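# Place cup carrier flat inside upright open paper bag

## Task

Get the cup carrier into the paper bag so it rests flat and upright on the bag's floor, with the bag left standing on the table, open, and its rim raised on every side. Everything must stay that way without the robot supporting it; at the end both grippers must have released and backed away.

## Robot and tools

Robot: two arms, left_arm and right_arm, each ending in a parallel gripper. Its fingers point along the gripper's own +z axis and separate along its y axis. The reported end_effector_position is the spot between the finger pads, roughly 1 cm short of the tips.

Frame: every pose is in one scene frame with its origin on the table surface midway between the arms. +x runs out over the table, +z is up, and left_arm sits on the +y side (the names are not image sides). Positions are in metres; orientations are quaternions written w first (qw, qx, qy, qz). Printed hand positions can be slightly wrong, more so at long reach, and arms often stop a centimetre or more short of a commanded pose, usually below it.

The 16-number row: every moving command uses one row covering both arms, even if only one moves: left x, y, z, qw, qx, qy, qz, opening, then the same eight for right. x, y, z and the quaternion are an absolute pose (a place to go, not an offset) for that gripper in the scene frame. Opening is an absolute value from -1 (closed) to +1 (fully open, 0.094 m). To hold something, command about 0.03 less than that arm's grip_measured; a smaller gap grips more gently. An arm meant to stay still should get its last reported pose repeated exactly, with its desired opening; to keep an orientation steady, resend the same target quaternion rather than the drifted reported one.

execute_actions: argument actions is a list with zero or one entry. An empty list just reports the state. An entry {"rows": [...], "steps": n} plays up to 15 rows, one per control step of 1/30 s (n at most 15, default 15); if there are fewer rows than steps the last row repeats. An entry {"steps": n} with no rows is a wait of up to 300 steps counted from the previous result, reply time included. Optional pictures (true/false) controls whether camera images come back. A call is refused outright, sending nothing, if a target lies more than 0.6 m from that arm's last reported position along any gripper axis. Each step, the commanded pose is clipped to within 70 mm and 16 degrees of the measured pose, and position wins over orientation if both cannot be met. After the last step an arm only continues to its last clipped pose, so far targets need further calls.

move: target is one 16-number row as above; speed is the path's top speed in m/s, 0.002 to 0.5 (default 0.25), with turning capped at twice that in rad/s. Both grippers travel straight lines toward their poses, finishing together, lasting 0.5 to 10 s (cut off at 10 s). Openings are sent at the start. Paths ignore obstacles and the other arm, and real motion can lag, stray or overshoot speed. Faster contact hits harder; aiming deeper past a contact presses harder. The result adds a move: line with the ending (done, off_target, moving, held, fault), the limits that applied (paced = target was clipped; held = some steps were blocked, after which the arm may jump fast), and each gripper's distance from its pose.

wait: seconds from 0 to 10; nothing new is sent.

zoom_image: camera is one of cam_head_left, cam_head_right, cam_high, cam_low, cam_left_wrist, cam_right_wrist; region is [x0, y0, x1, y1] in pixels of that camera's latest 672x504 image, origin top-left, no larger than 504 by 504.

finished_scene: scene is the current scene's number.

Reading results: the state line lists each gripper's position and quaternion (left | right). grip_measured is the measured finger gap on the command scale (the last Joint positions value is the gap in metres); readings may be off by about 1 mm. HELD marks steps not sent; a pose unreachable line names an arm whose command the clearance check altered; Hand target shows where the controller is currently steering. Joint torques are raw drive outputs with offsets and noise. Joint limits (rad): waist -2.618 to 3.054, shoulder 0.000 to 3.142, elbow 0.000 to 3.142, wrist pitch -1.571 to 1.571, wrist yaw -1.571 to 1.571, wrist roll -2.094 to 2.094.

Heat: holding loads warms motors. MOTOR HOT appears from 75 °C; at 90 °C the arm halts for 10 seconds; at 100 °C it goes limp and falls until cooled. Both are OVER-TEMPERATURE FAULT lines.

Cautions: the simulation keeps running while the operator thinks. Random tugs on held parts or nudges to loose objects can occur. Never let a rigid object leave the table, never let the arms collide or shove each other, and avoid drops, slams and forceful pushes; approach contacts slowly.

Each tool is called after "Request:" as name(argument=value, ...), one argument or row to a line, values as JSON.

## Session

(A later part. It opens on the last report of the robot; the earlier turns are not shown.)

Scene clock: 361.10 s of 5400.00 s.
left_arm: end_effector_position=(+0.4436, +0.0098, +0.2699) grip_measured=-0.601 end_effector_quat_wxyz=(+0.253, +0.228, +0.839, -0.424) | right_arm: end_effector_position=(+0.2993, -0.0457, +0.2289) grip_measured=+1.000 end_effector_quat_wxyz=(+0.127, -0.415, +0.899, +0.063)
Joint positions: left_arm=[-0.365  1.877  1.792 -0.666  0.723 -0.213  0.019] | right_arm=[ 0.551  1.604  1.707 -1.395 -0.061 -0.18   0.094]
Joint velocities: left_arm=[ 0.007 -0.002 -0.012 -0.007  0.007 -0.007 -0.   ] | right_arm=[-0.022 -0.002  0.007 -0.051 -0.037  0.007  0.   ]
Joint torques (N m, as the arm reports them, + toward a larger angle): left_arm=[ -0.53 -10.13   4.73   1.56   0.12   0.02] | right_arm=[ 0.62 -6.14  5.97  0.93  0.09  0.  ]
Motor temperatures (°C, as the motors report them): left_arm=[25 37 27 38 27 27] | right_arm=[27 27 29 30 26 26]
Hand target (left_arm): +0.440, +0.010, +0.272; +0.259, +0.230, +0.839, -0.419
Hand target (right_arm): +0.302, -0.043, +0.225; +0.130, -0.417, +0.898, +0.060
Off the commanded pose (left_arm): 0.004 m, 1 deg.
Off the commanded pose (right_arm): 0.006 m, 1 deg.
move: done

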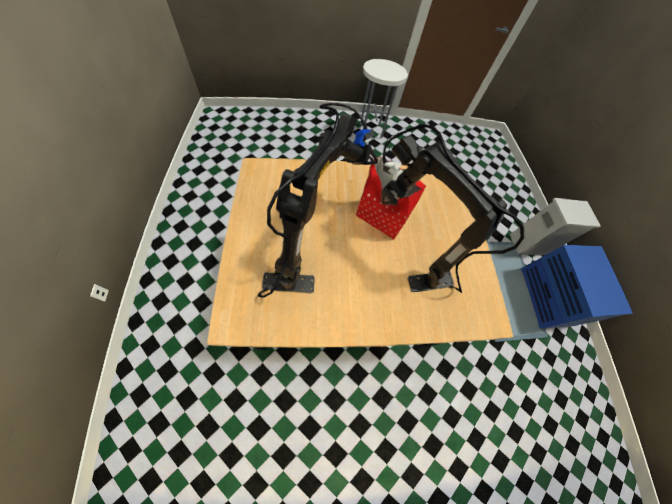

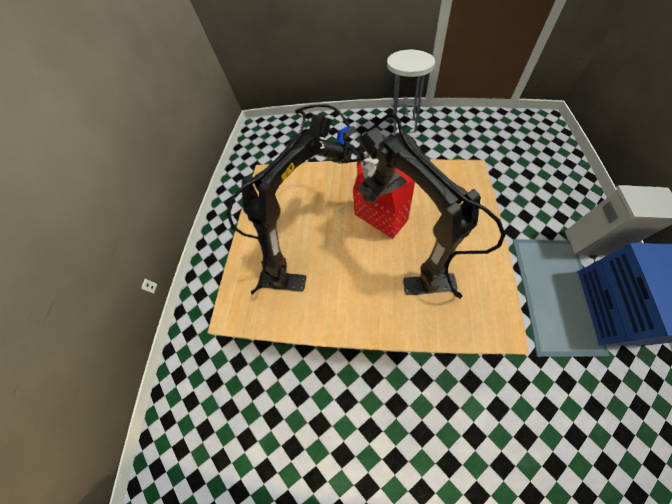

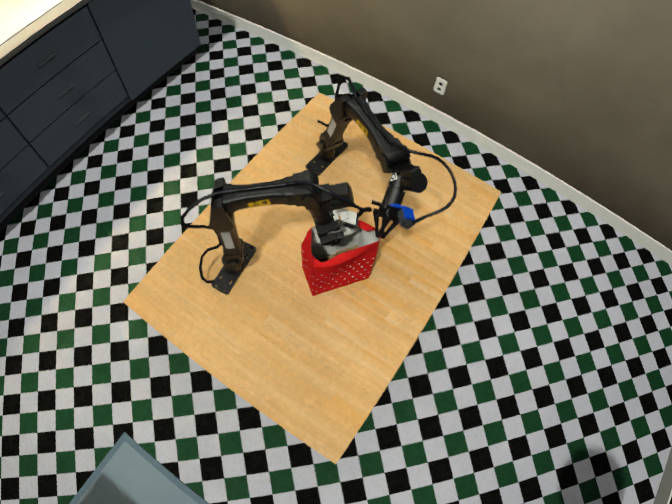

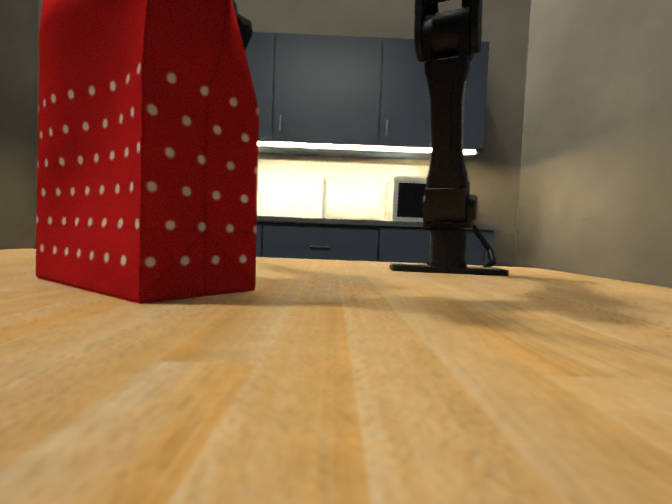

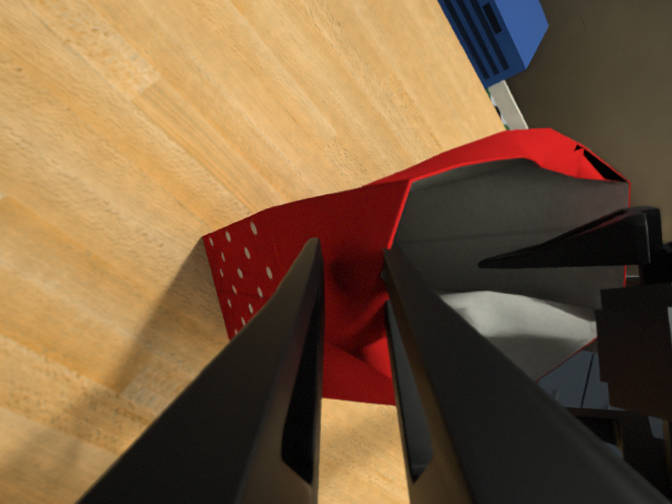

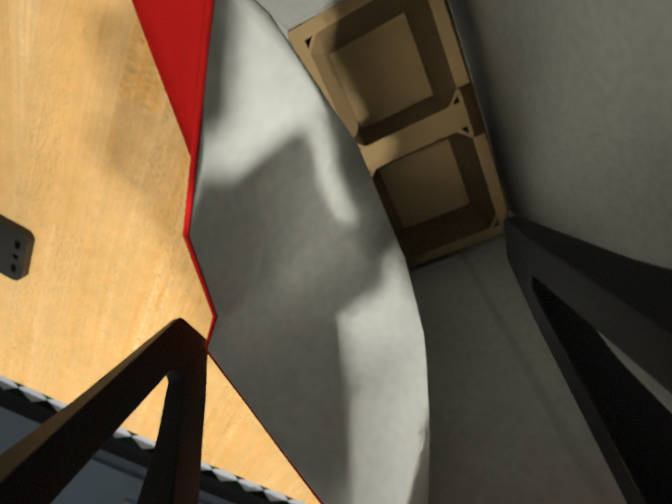

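Request:
move(
  target=[0.44,0.01,0.272,0.26,0.23,0.84,-0.42,-0.6,0.294,-0.03,0.195,0.11,-0.42,0.9,0.05,1],
  speed=0.04,
)

Request:
move(
  target=[0.44,0.01,0.272,0.26,0.23,0.84,-0.42,-0.6,0.294,-0.03,0.21,0.11,-0.42,0.9,0.05,-0.3],
  speed=0.02,
)

Request:
zoom_image(
  camera="cam_head_left",
  region=[320,110,460,250],
)

Scene clock: 365.57 s of 5400.00 s.
left_arm: end_effector_position=(+0.4436, +0.0098, +0.2699) grip_measured=-0.601 end_effector_quat_wxyz=(+0.253, +0.228, +0.839, -0.424) | right_arm: end_effector_position=(+0.2922, -0.0340, +0.2007) grip_measured=+1.000 end_effector_quat_wxyz=(+0.110, -0.418, +0.900, +0.054)
Joint positions: left_arm=[-0.365  1.877  1.792 -0.666  0.723 -0.214  0.019] | right_arm=[ 0.603  1.617  1.615 -1.325 -0.039 -0.136  0.094]
Joint velocities: left_arm=[ 0.012  0.007 -0.002 -0.007 -0.051  0.007  0.001] | right_arm=[-0.007 -0.012 -0.002 -0.037  0.022 -0.037  0.   ]
Joint torques (N m, as the arm reports them, + toward a larger angle): left_arm=[ -0.57 -10.18   4.86   1.56   0.1   -0.01] | right_arm=[ 1.03 -6.26  5.92  0.87  0.07  0.03]
Motor temperatures (°C, as the motors report them): left_arm=[25 37 27 38 27 27] | right_arm=[27 27 29 30 26 26]
Hand target (left_arm): +0.440, +0.010, +0.272; +0.259, +0.230, +0.839, -0.420
Hand target (right_arm): +0.293, -0.031, +0.195; +0.110, -0.420, +0.900, +0.049
Off the commanded pose (left_arm): 0.004 m, 1 deg.
Off the commanded pose (right_arm): 0.007 m, 1 deg.
After step 90, 0.13 s passed at rest.
move: done

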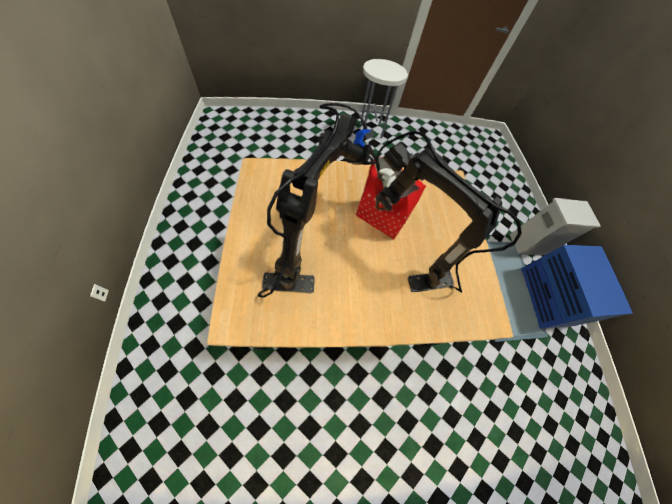

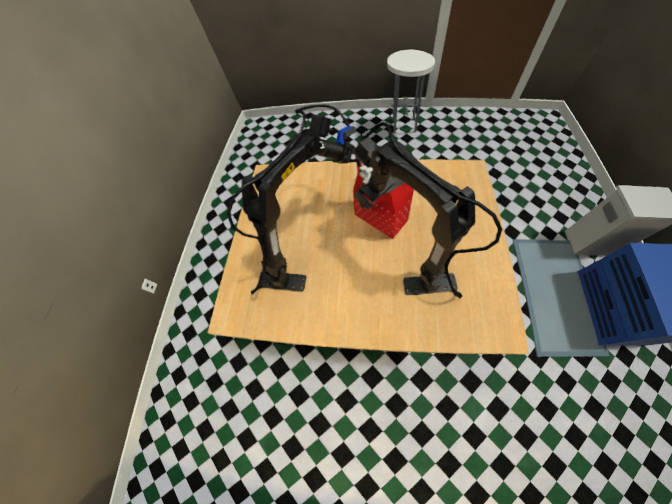

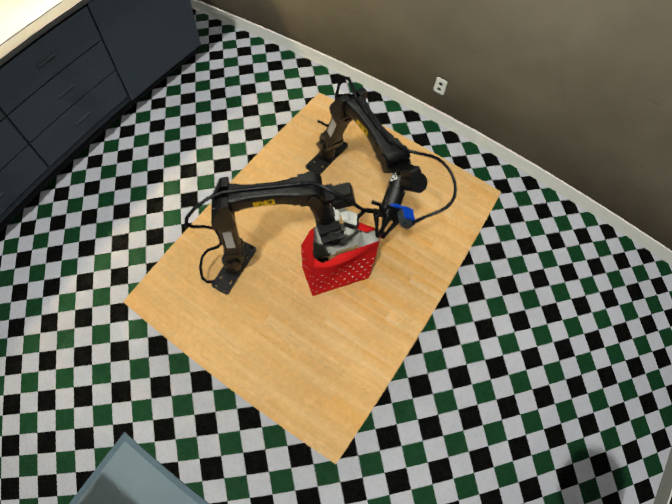

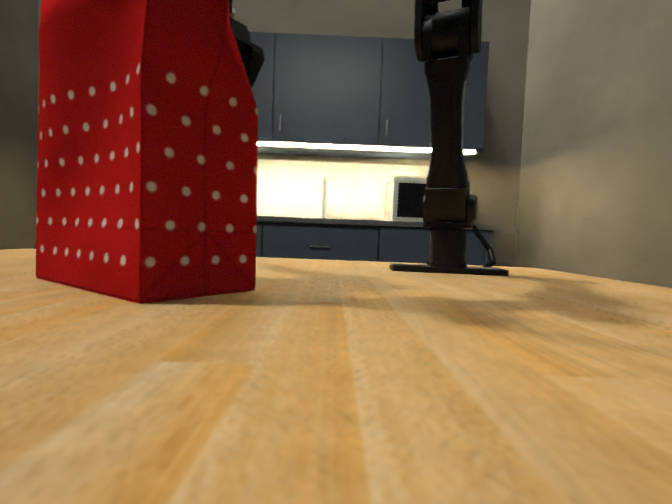

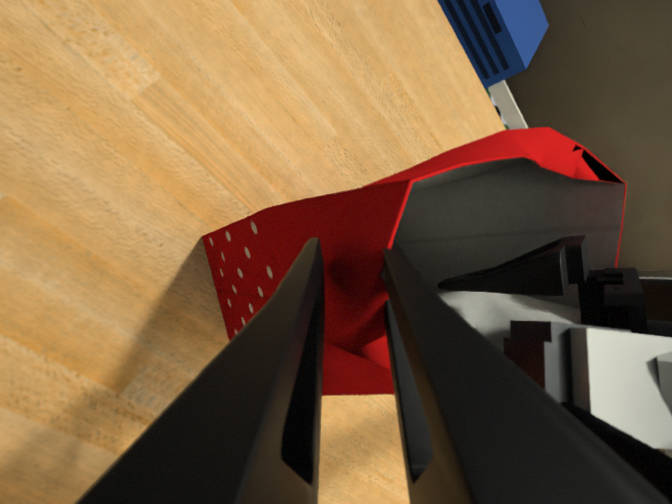

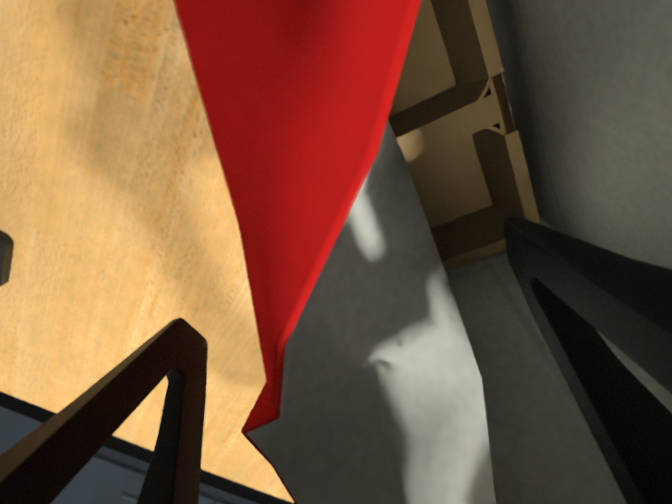

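Scene clock: 366.30 s of 5400.00 s.
left_arm: end_effector_position=(+0.4439, +0.0099, +0.2699) grip_measured=-0.601 end_effector_quat_wxyz=(+0.254, +0.228, +0.839, -0.424) | right_arm: end_effector_position=(+0.2935, -0.0328, +0.2066) grip_measured=-0.298 end_effector_quat_wxyz=(+0.109, -0.418, +0.900, +0.054)
Joint positions: left_arm=[-0.365  1.877  1.792 -0.665  0.721 -0.214  0.019] | right_arm=[ 0.603  1.632  1.655 -1.353 -0.039 -0.136  0.033]
Joint velocities: left_arm=[ 0.002 -0.012  0.002 -0.051  0.007 -0.022  0.001] | right_arm=[ 0.002  0.007 -0.007 -0.022 -0.051 -0.066  0.   ]
Joint torques (N m, as the arm reports them, + toward a larger angle): left_arm=[ -0.55 -10.14   4.91   1.57   0.11  -0.01] | right_arm=[ 0.98 -5.9   9.86  0.54  0.1   0.05]
Motor temperatures (°C, as the motors report them): left_arm=[25 37 27 38 27 27] | right_arm=[27 27 29 30 26 26]
Hand target (left_arm): +0.440, +0.010, +0.272; +0.259, +0.230, +0.839, -0.419
Hand target (right_arm): +0.294, -0.030, +0.210; +0.110, -0.420, +0.900, +0.050
Off the commanded pose (left_arm): 0.004 m, 1 deg.
Off the commanded pose (right_arm): 0.004 m, 0 deg.
move: done

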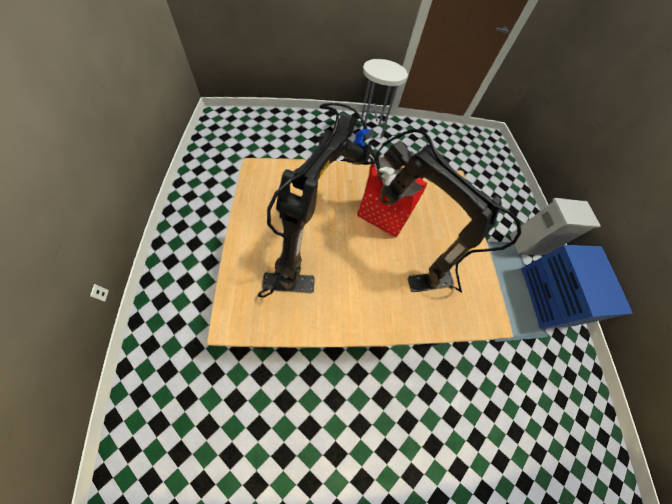

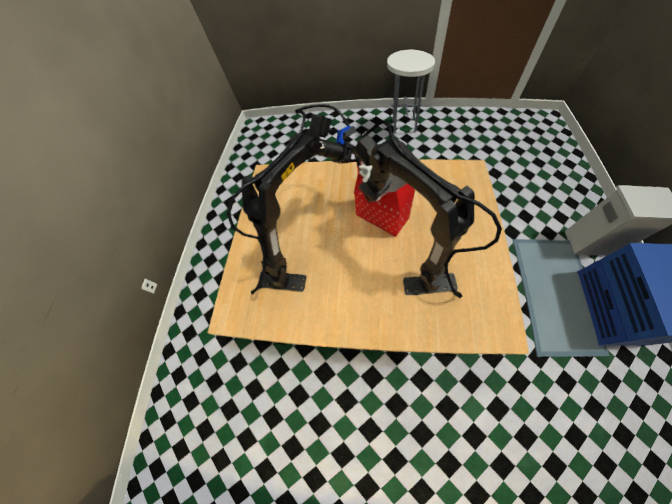

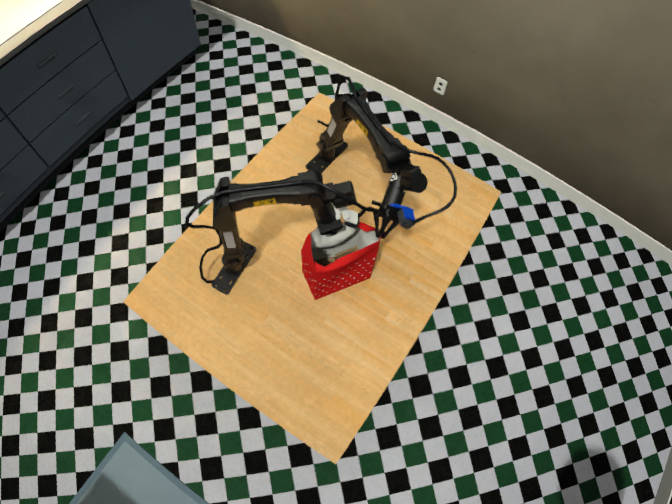

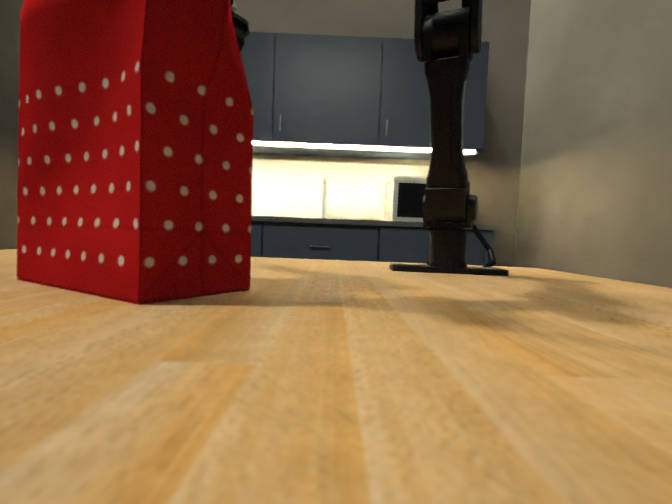

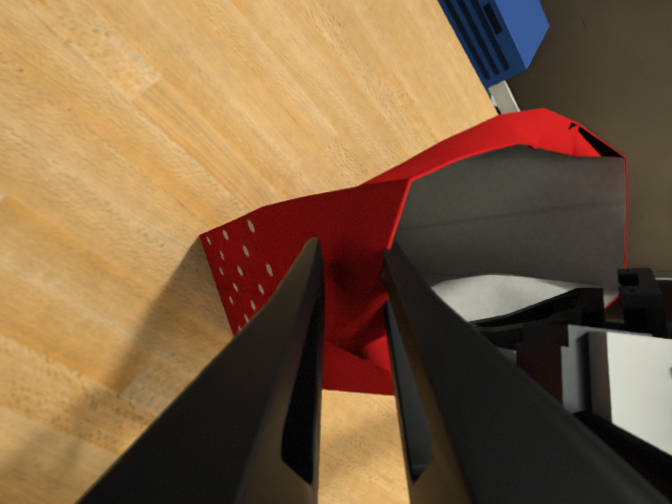

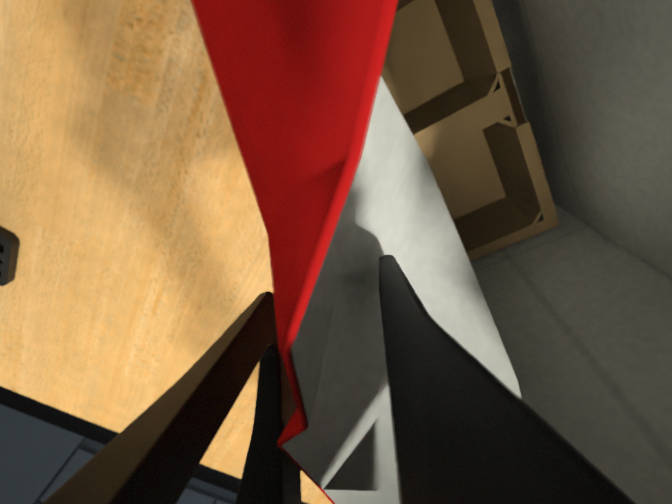

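Region (320, 110, 460, 250) of cam_head_left's 672x504 image, scaled by 3.600, with more detail than that image has.

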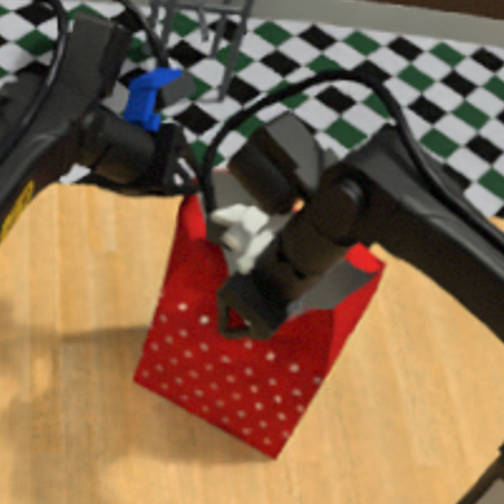

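The rim is between the fingers; pinching and pulling it up.

Request:
move(
  target=[0.44,0.01,0.272,0.26,0.23,0.84,-0.42,-0.6,0.284,-0.022,0.21,0.11,-0.42,0.9,0.05,-1],
  speed=0.03,
)

Request:
move(
  target=[0.44,0.01,0.272,0.26,0.23,0.84,-0.42,-0.6,0.30,-0.04,0.27,0.14,-0.42,0.895,0.06,-1],
  speed=0.07,
)

Request:
zoom_image(
  camera="cam_head_left",
  region=[320,110,460,250],
)

Scene clock: 370.73 s of 5400.00 s.
left_arm: end_effector_position=(+0.4419, +0.0075, +0.2699) grip_measured=-0.601 end_effector_quat_wxyz=(+0.252, +0.230, +0.838, -0.425) | right_arm: end_effector_position=(+0.2881, -0.0268, +0.2063) grip_measured=-0.974 end_effector_quat_wxyz=(+0.112, -0.416, +0.901, +0.045)
Joint positions: left_arm=[-0.37   1.877  1.792 -0.666  0.722 -0.214  0.019] | right_arm=[ 0.64   1.633  1.655 -1.352 -0.013 -0.098  0.001]
Joint velocities: left_arm=[-0.002 -0.012 -0.017  0.007 -0.022  0.007  0.001] | right_arm=[-0.007  0.022  0.002 -0.022 -0.022  0.125  0.   ]
Joint torques (N m, as the arm reports them, + toward a larger angle): left_arm=[-0.13 -9.91  4.9   1.59  0.1  -0.01] | right_arm=[ 1.4  -6.79  9.11  0.5  -0.09  0.07]
Motor temperatures (°C, as the motors report them): left_arm=[25 37 27 38 27 27] | right_arm=[27 27 30 30 26 26]
Hand target (left_arm): +0.440, +0.010, +0.272; +0.259, +0.230, +0.839, -0.419
Hand target (right_arm): +0.284, -0.022, +0.210; +0.110, -0.420, +0.900, +0.049
Off the commanded pose (left_arm): 0.004 m, 1 deg.
Off the commanded pose (right_arm): 0.007 m, 1 deg.
After step 90, 0.70 s passed at rest.
move: done

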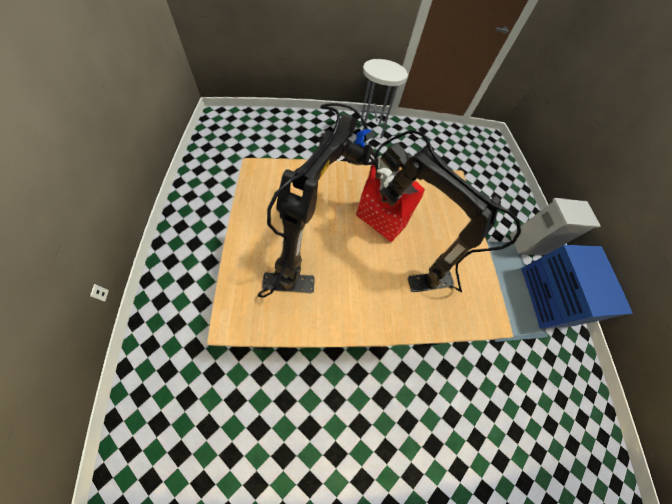

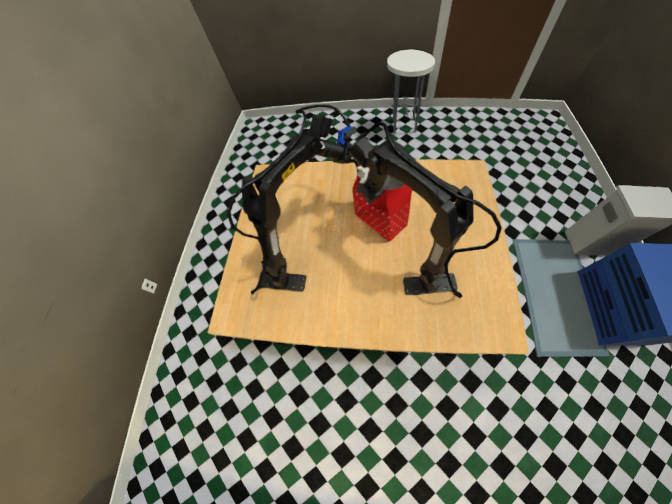

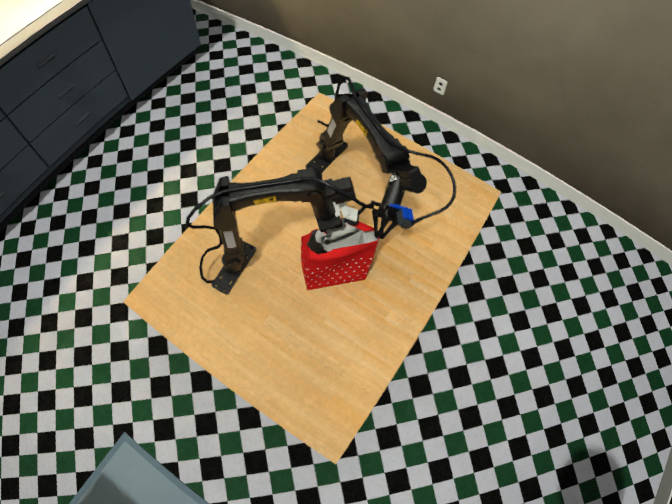

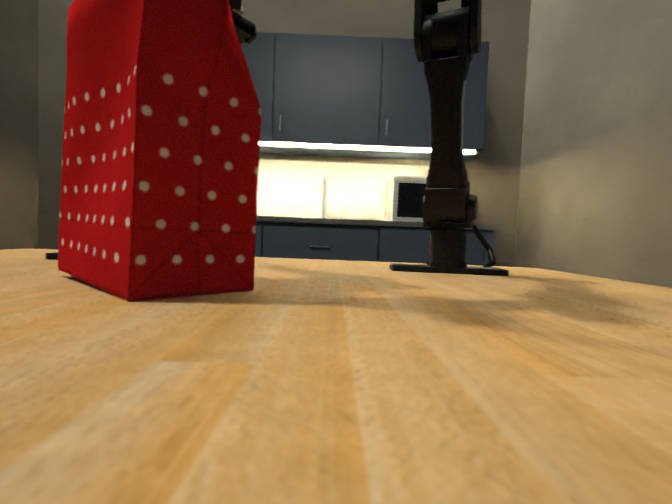

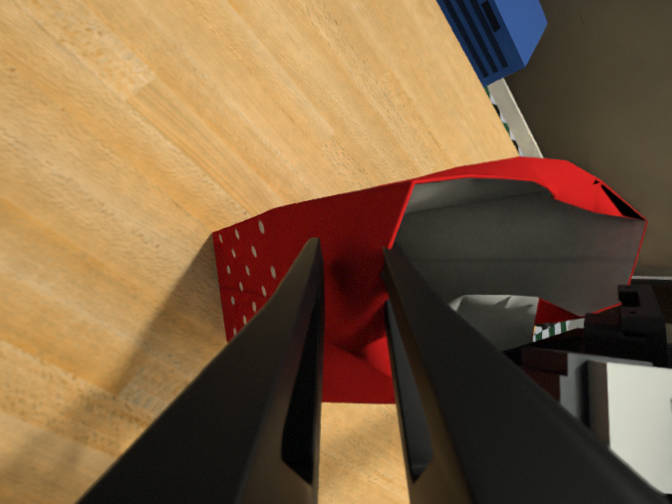

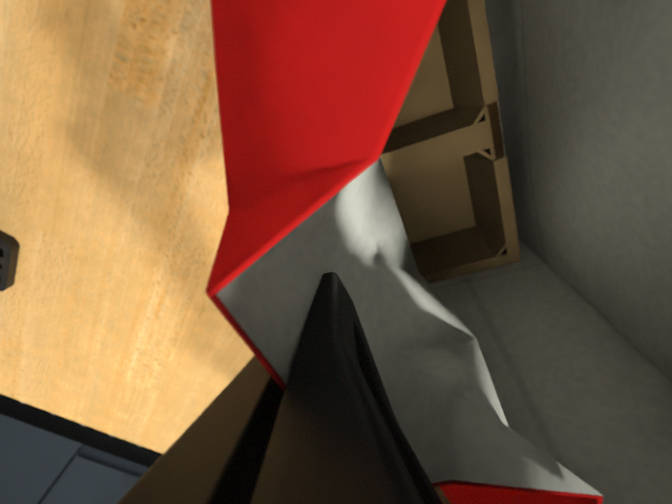

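Scene clock: 372.20 s of 5400.00 s.
left_arm: end_effector_position=(+0.4430, +0.0076, +0.2703) grip_measured=-0.601 end_effector_quat_wxyz=(+0.254, +0.230, +0.838, -0.424) | right_arm: end_effector_position=(+0.2950, -0.0441, +0.2591) grip_measured=-0.974 end_effector_quat_wxyz=(+0.119, -0.422, +0.898, +0.047)
Joint positions: left_arm=[-0.37   1.877  1.792 -0.661  0.719 -0.216  0.019] | right_arm=[ 0.581  1.674  1.921 -1.564 -0.027 -0.168  0.001]
Joint velocities: left_arm=[ 0.002 -0.002 -0.007 -0.022  0.037 -0.081 -0.001] | right_arm=[-0.002  0.007  0.007 -0.095  0.007  0.037  0.001]
Joint torques (N m, as the arm reports them, + toward a larger angle): left_arm=[ -0.16 -10.2    4.89   1.53   0.18   0.03] | right_arm=[-0.91 -7.08 10.05  0.86 -0.23 -0.06]
Motor temperatures (°C, as the motors report them): left_arm=[25 37 27 38 27 27] | right_arm=[27 27 30 29 26 26]
Hand target (left_arm): +0.440, +0.010, +0.272; +0.259, +0.230, +0.839, -0.419
Hand target (right_arm): +0.301, -0.039, +0.270; +0.141, -0.420, +0.894, +0.061
Off the commanded pose (left_arm): 0.004 m, 1 deg.
Off the commanded pose (right_arm): 0.013 m, 3 deg.
move: off_target (right_arm)

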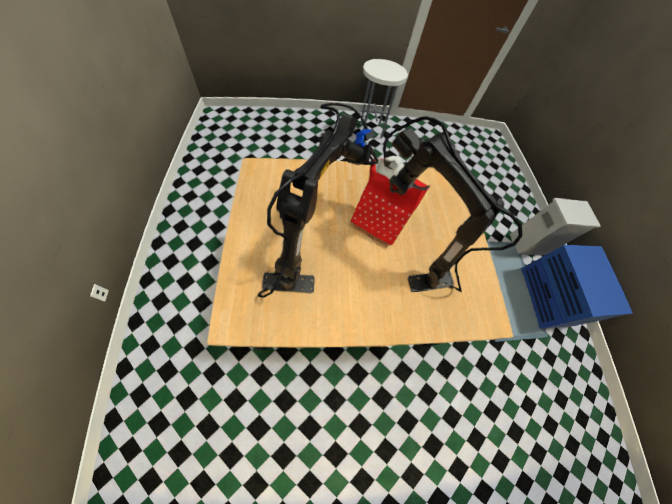

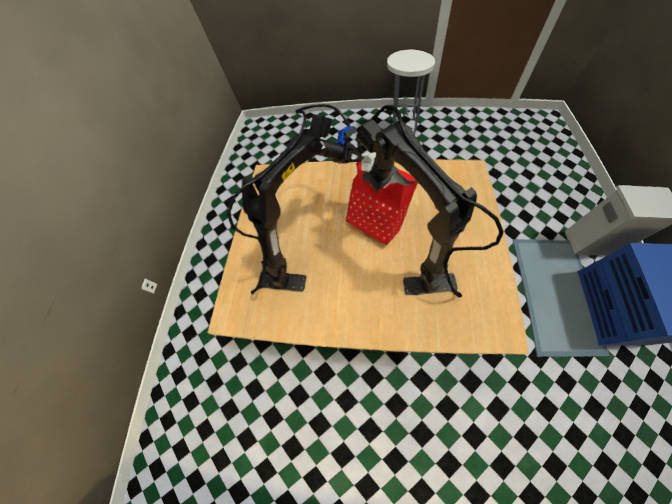

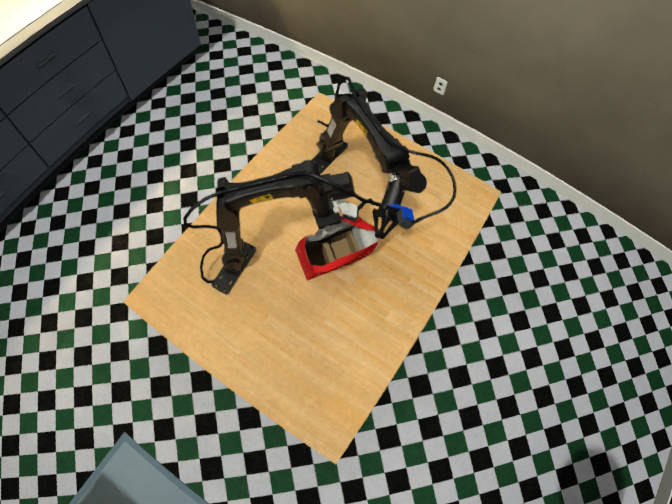

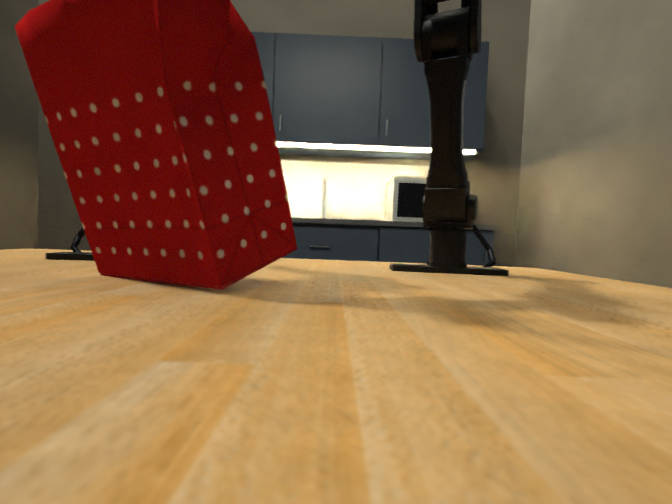

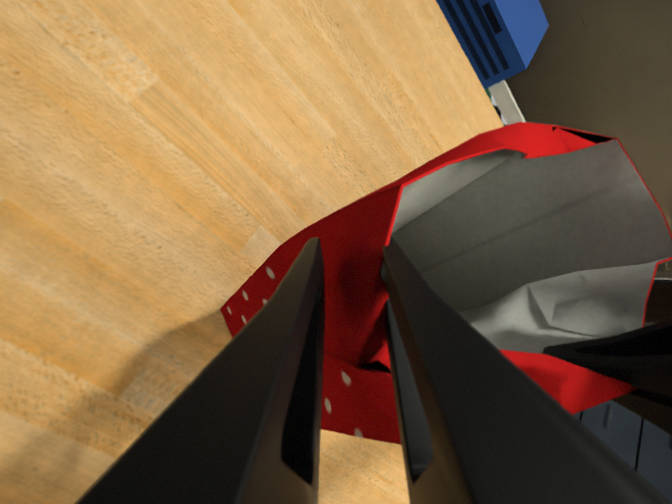

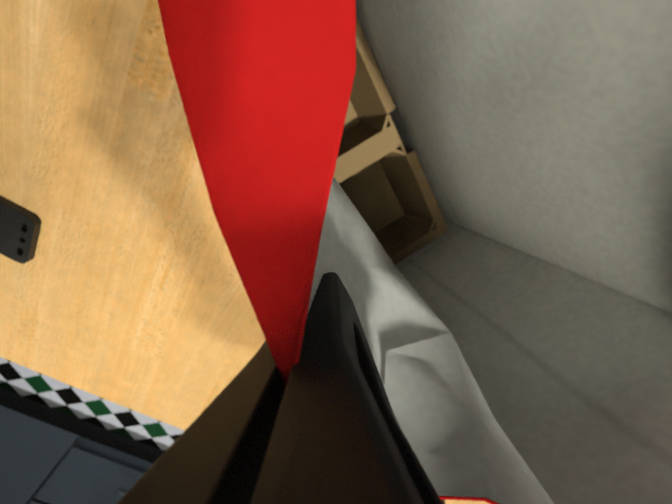

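Region (320, 110, 460, 250) of cam_head_left's 672x504 image, scaled by 3.600, with more detail than that image has.

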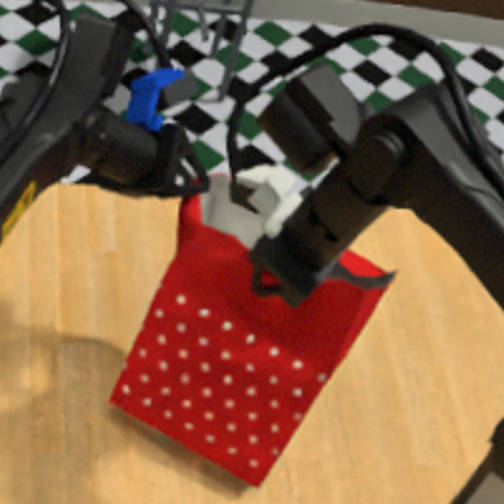

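Request:
move(
  target=[0.43,0.02,0.272,0.26,0.23,0.84,-0.42,-0.9,0.275,-0.03,0.225,0.16,-0.42,0.89,0.07,-1],
  speed=0.05,
)

Request:
move(
  target=[0.46,0.045,0.275,0.26,0.23,0.84,-0.42,0.6,0.275,-0.03,0.225,0.16,-0.42,0.89,0.07,-1],
  speed=0.1,
)

Request:
zoom_image(
  camera="cam_high",
  region=[340,180,420,260],
)

Scene clock: 382.40 s of 5400.00 s.
left_arm: end_effector_position=(+0.4279, +0.0125, +0.2690) grip_measured=-0.894 end_effector_quat_wxyz=(+0.248, +0.232, +0.839, -0.426) | right_arm: end_effector_position=(+0.2810, -0.0286, +0.2262) grip_measured=-0.974 end_effector_quat_wxyz=(+0.163, -0.419, +0.891, +0.070)
Joint positions: left_arm=[-0.372  1.822  1.72  -0.656  0.726 -0.212  0.005] | right_arm=[ 0.644  1.518  1.588 -1.285 -0.027 -0.105  0.001]
Joint velocities: left_arm=[ 0.002 -0.007  0.007  0.037 -0.037  0.037 -0.001] | right_arm=[ 0.002  0.002 -0.017  0.051  0.037 -0.051  0.   ]
Joint torques (N m, as the arm reports them, + toward a larger angle): left_arm=[ 0.89 -9.43  5.3   1.52  0.14  0.12] | right_arm=[ 0.95 -7.8   5.04  0.86  0.01  0.04]
Motor temperatures (°C, as the motors report them): left_arm=[25 37 27 38 27 27] | right_arm=[27 27 30 29 26 26]
Hand target (left_arm): +0.430, +0.020, +0.272; +0.259, +0.230, +0.839, -0.419
Hand target (right_arm): +0.274, -0.031, +0.225; +0.160, -0.421, +0.890, +0.070
Off the commanded pose (left_arm): 0.008 m, 2 deg.
Off the commanded pose (right_arm): 0.006 m, 0 deg.
After step 90, 5.87 s passed at rest.
move: done

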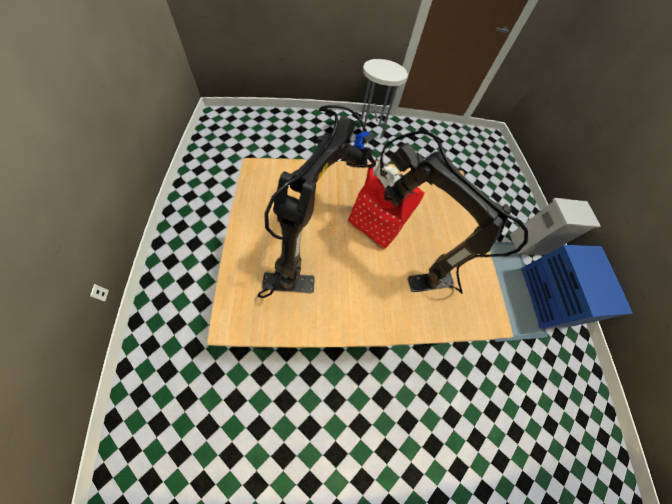

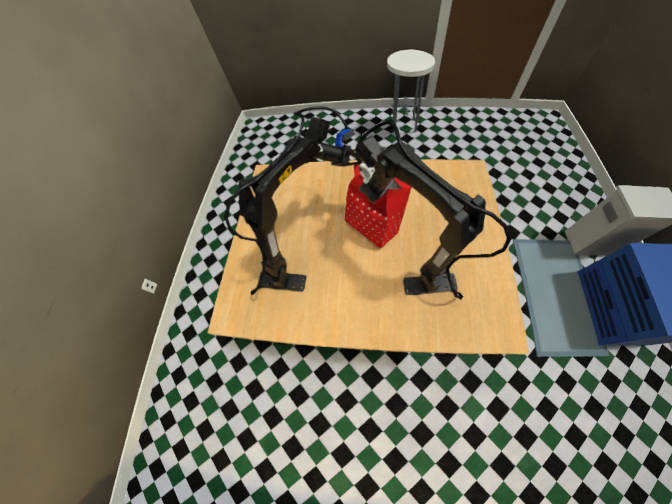

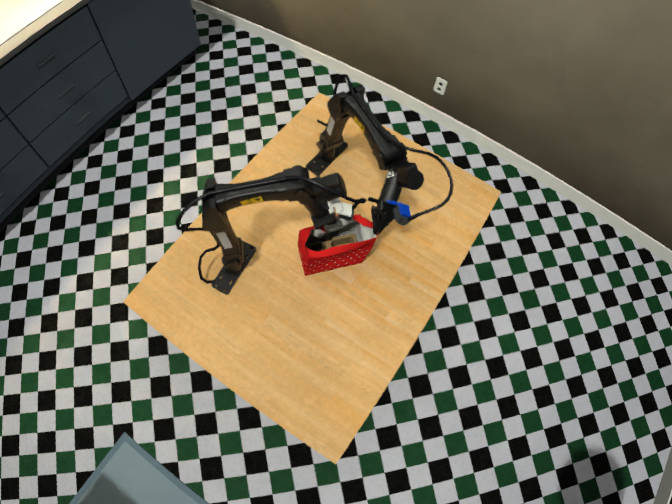

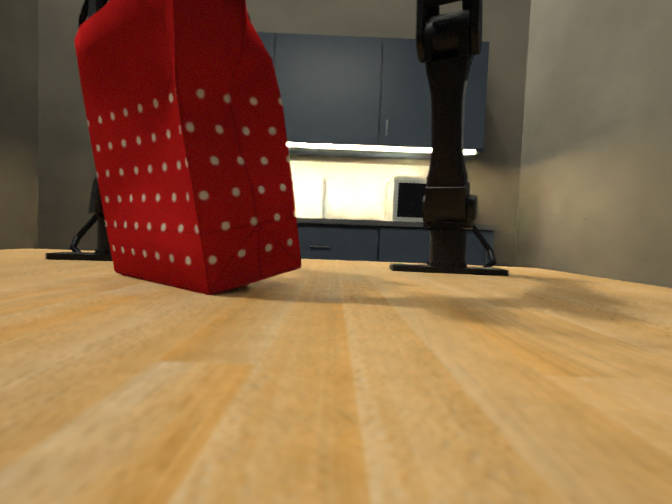

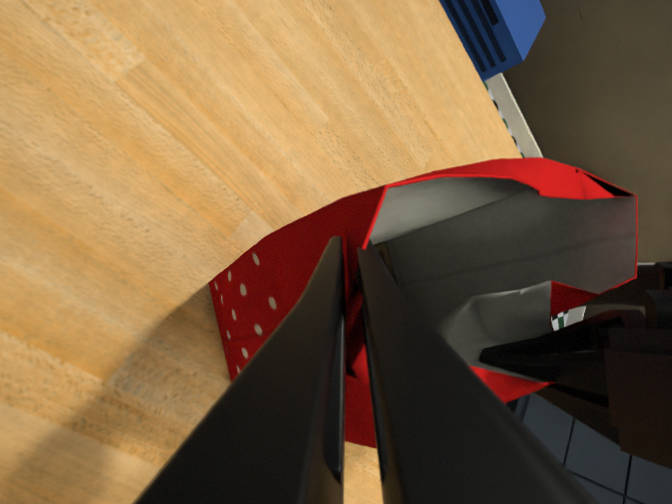

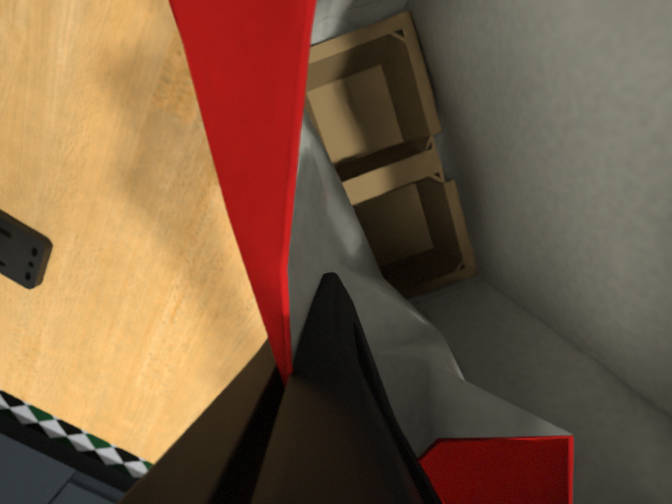

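Scene clock: 383.27 s of 5400.00 s.
left_arm: end_effector_position=(+0.4497, +0.0405, +0.2605) grip_measured=+0.599 end_effector_quat_wxyz=(+0.235, +0.225, +0.848, -0.419) | right_arm: end_effector_position=(+0.2842, -0.0266, +0.2276) grip_measured=-0.974 end_effector_quat_wxyz=(+0.171, -0.417, +0.890, +0.071)
Joint positions: left_arm=[-0.289  1.892  1.811 -0.769  0.772 -0.128  0.075] | right_arm=[ 0.644  1.518  1.588 -1.269 -0.023 -0.104  0.001]
Joint velocities: left_arm=[-0.007  0.007 -0.002 -0.022 -0.022 -0.037 -0.001] | right_arm=[ 0.012 -0.007 -0.002  0.022  0.022  0.051 -0.001]
Joint torques (N m, as the arm reports them, + toward a larger angle): left_arm=[ 1.28 -8.57  8.99  1.47  0.35  0.09] | right_arm=[ 0.95 -7.52  5.51  0.69 -0.03  0.05]
Motor temperatures (°C, as the motors report them): left_arm=[25 37 27 38 27 27] | right_arm=[27 27 30 29 26 26]
Hand target (left_arm): +0.459, +0.046, +0.275; +0.260, +0.230, +0.839, -0.418
Hand target (right_arm): +0.275, -0.030, +0.225; +0.160, -0.420, +0.891, +0.070
Off the commanded pose (left_arm): 0.018 m, 3 deg.
Off the commanded pose (right_arm): 0.010 m, 1 deg.
move: off_target (left_arm)

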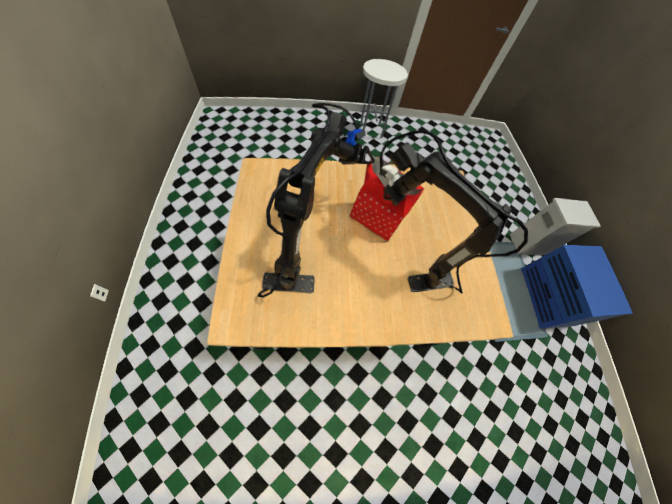

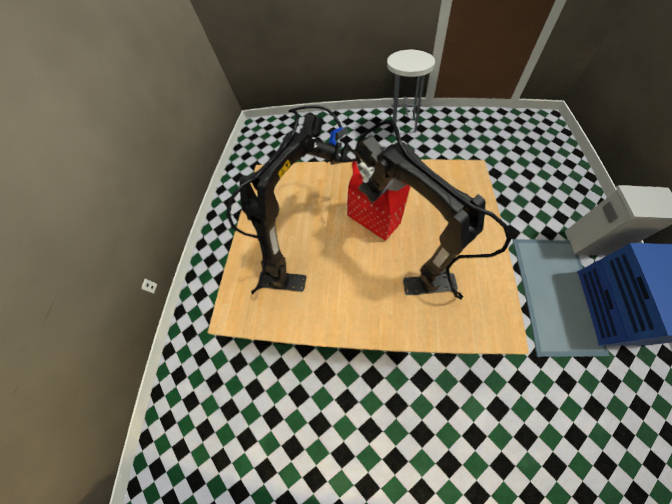

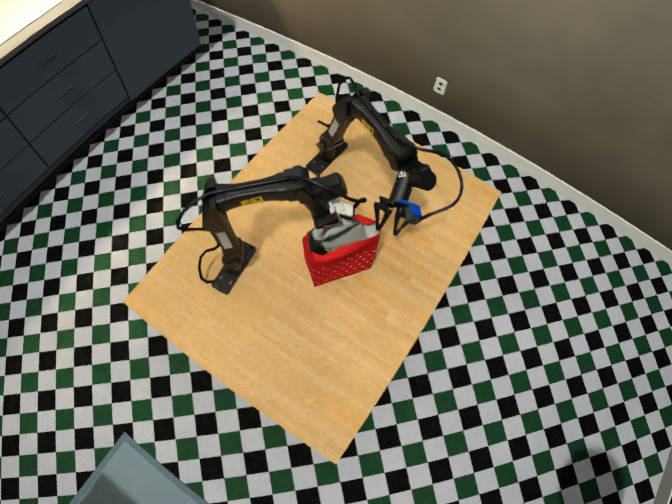

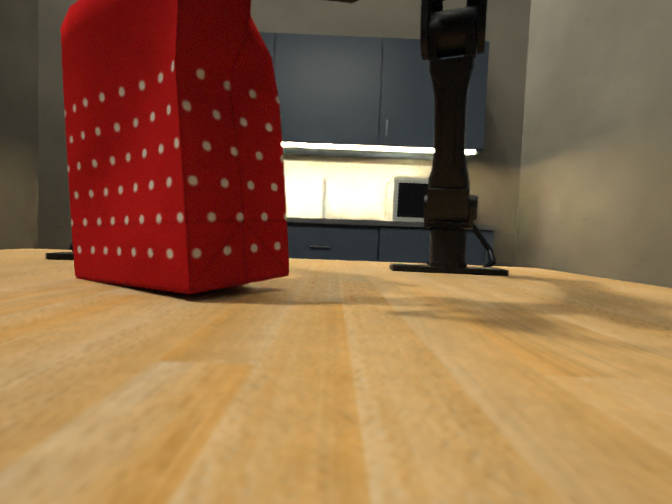

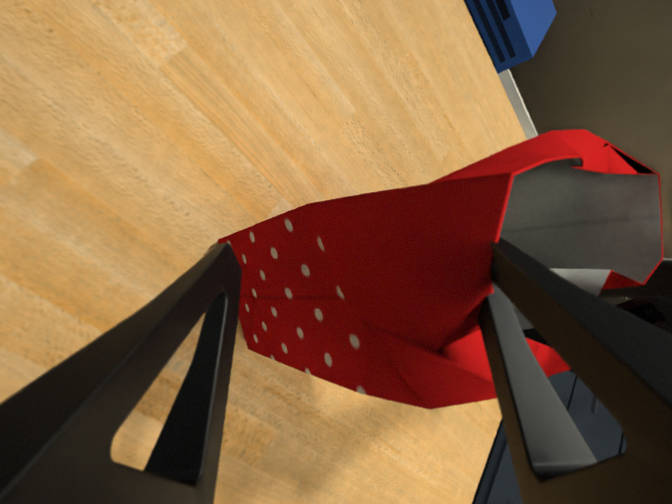

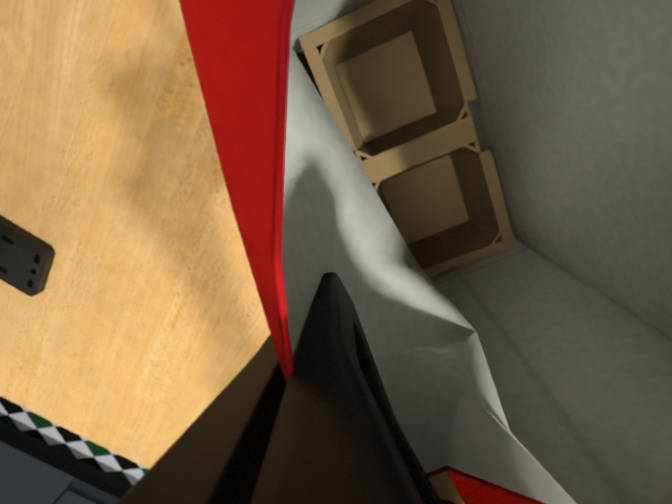

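Region (340, 180, 420, 260) of cam_high's 672x504 image, scaled by 6.300, with more detail than that image has.

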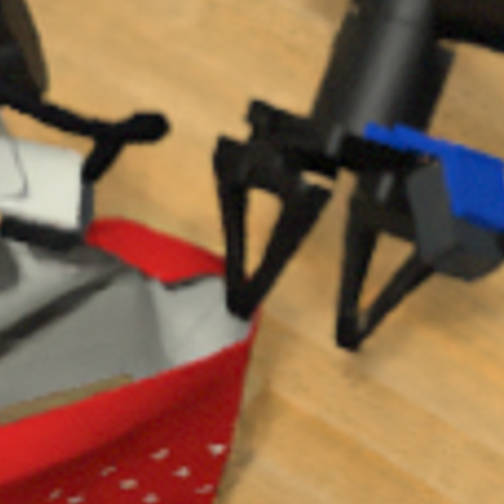

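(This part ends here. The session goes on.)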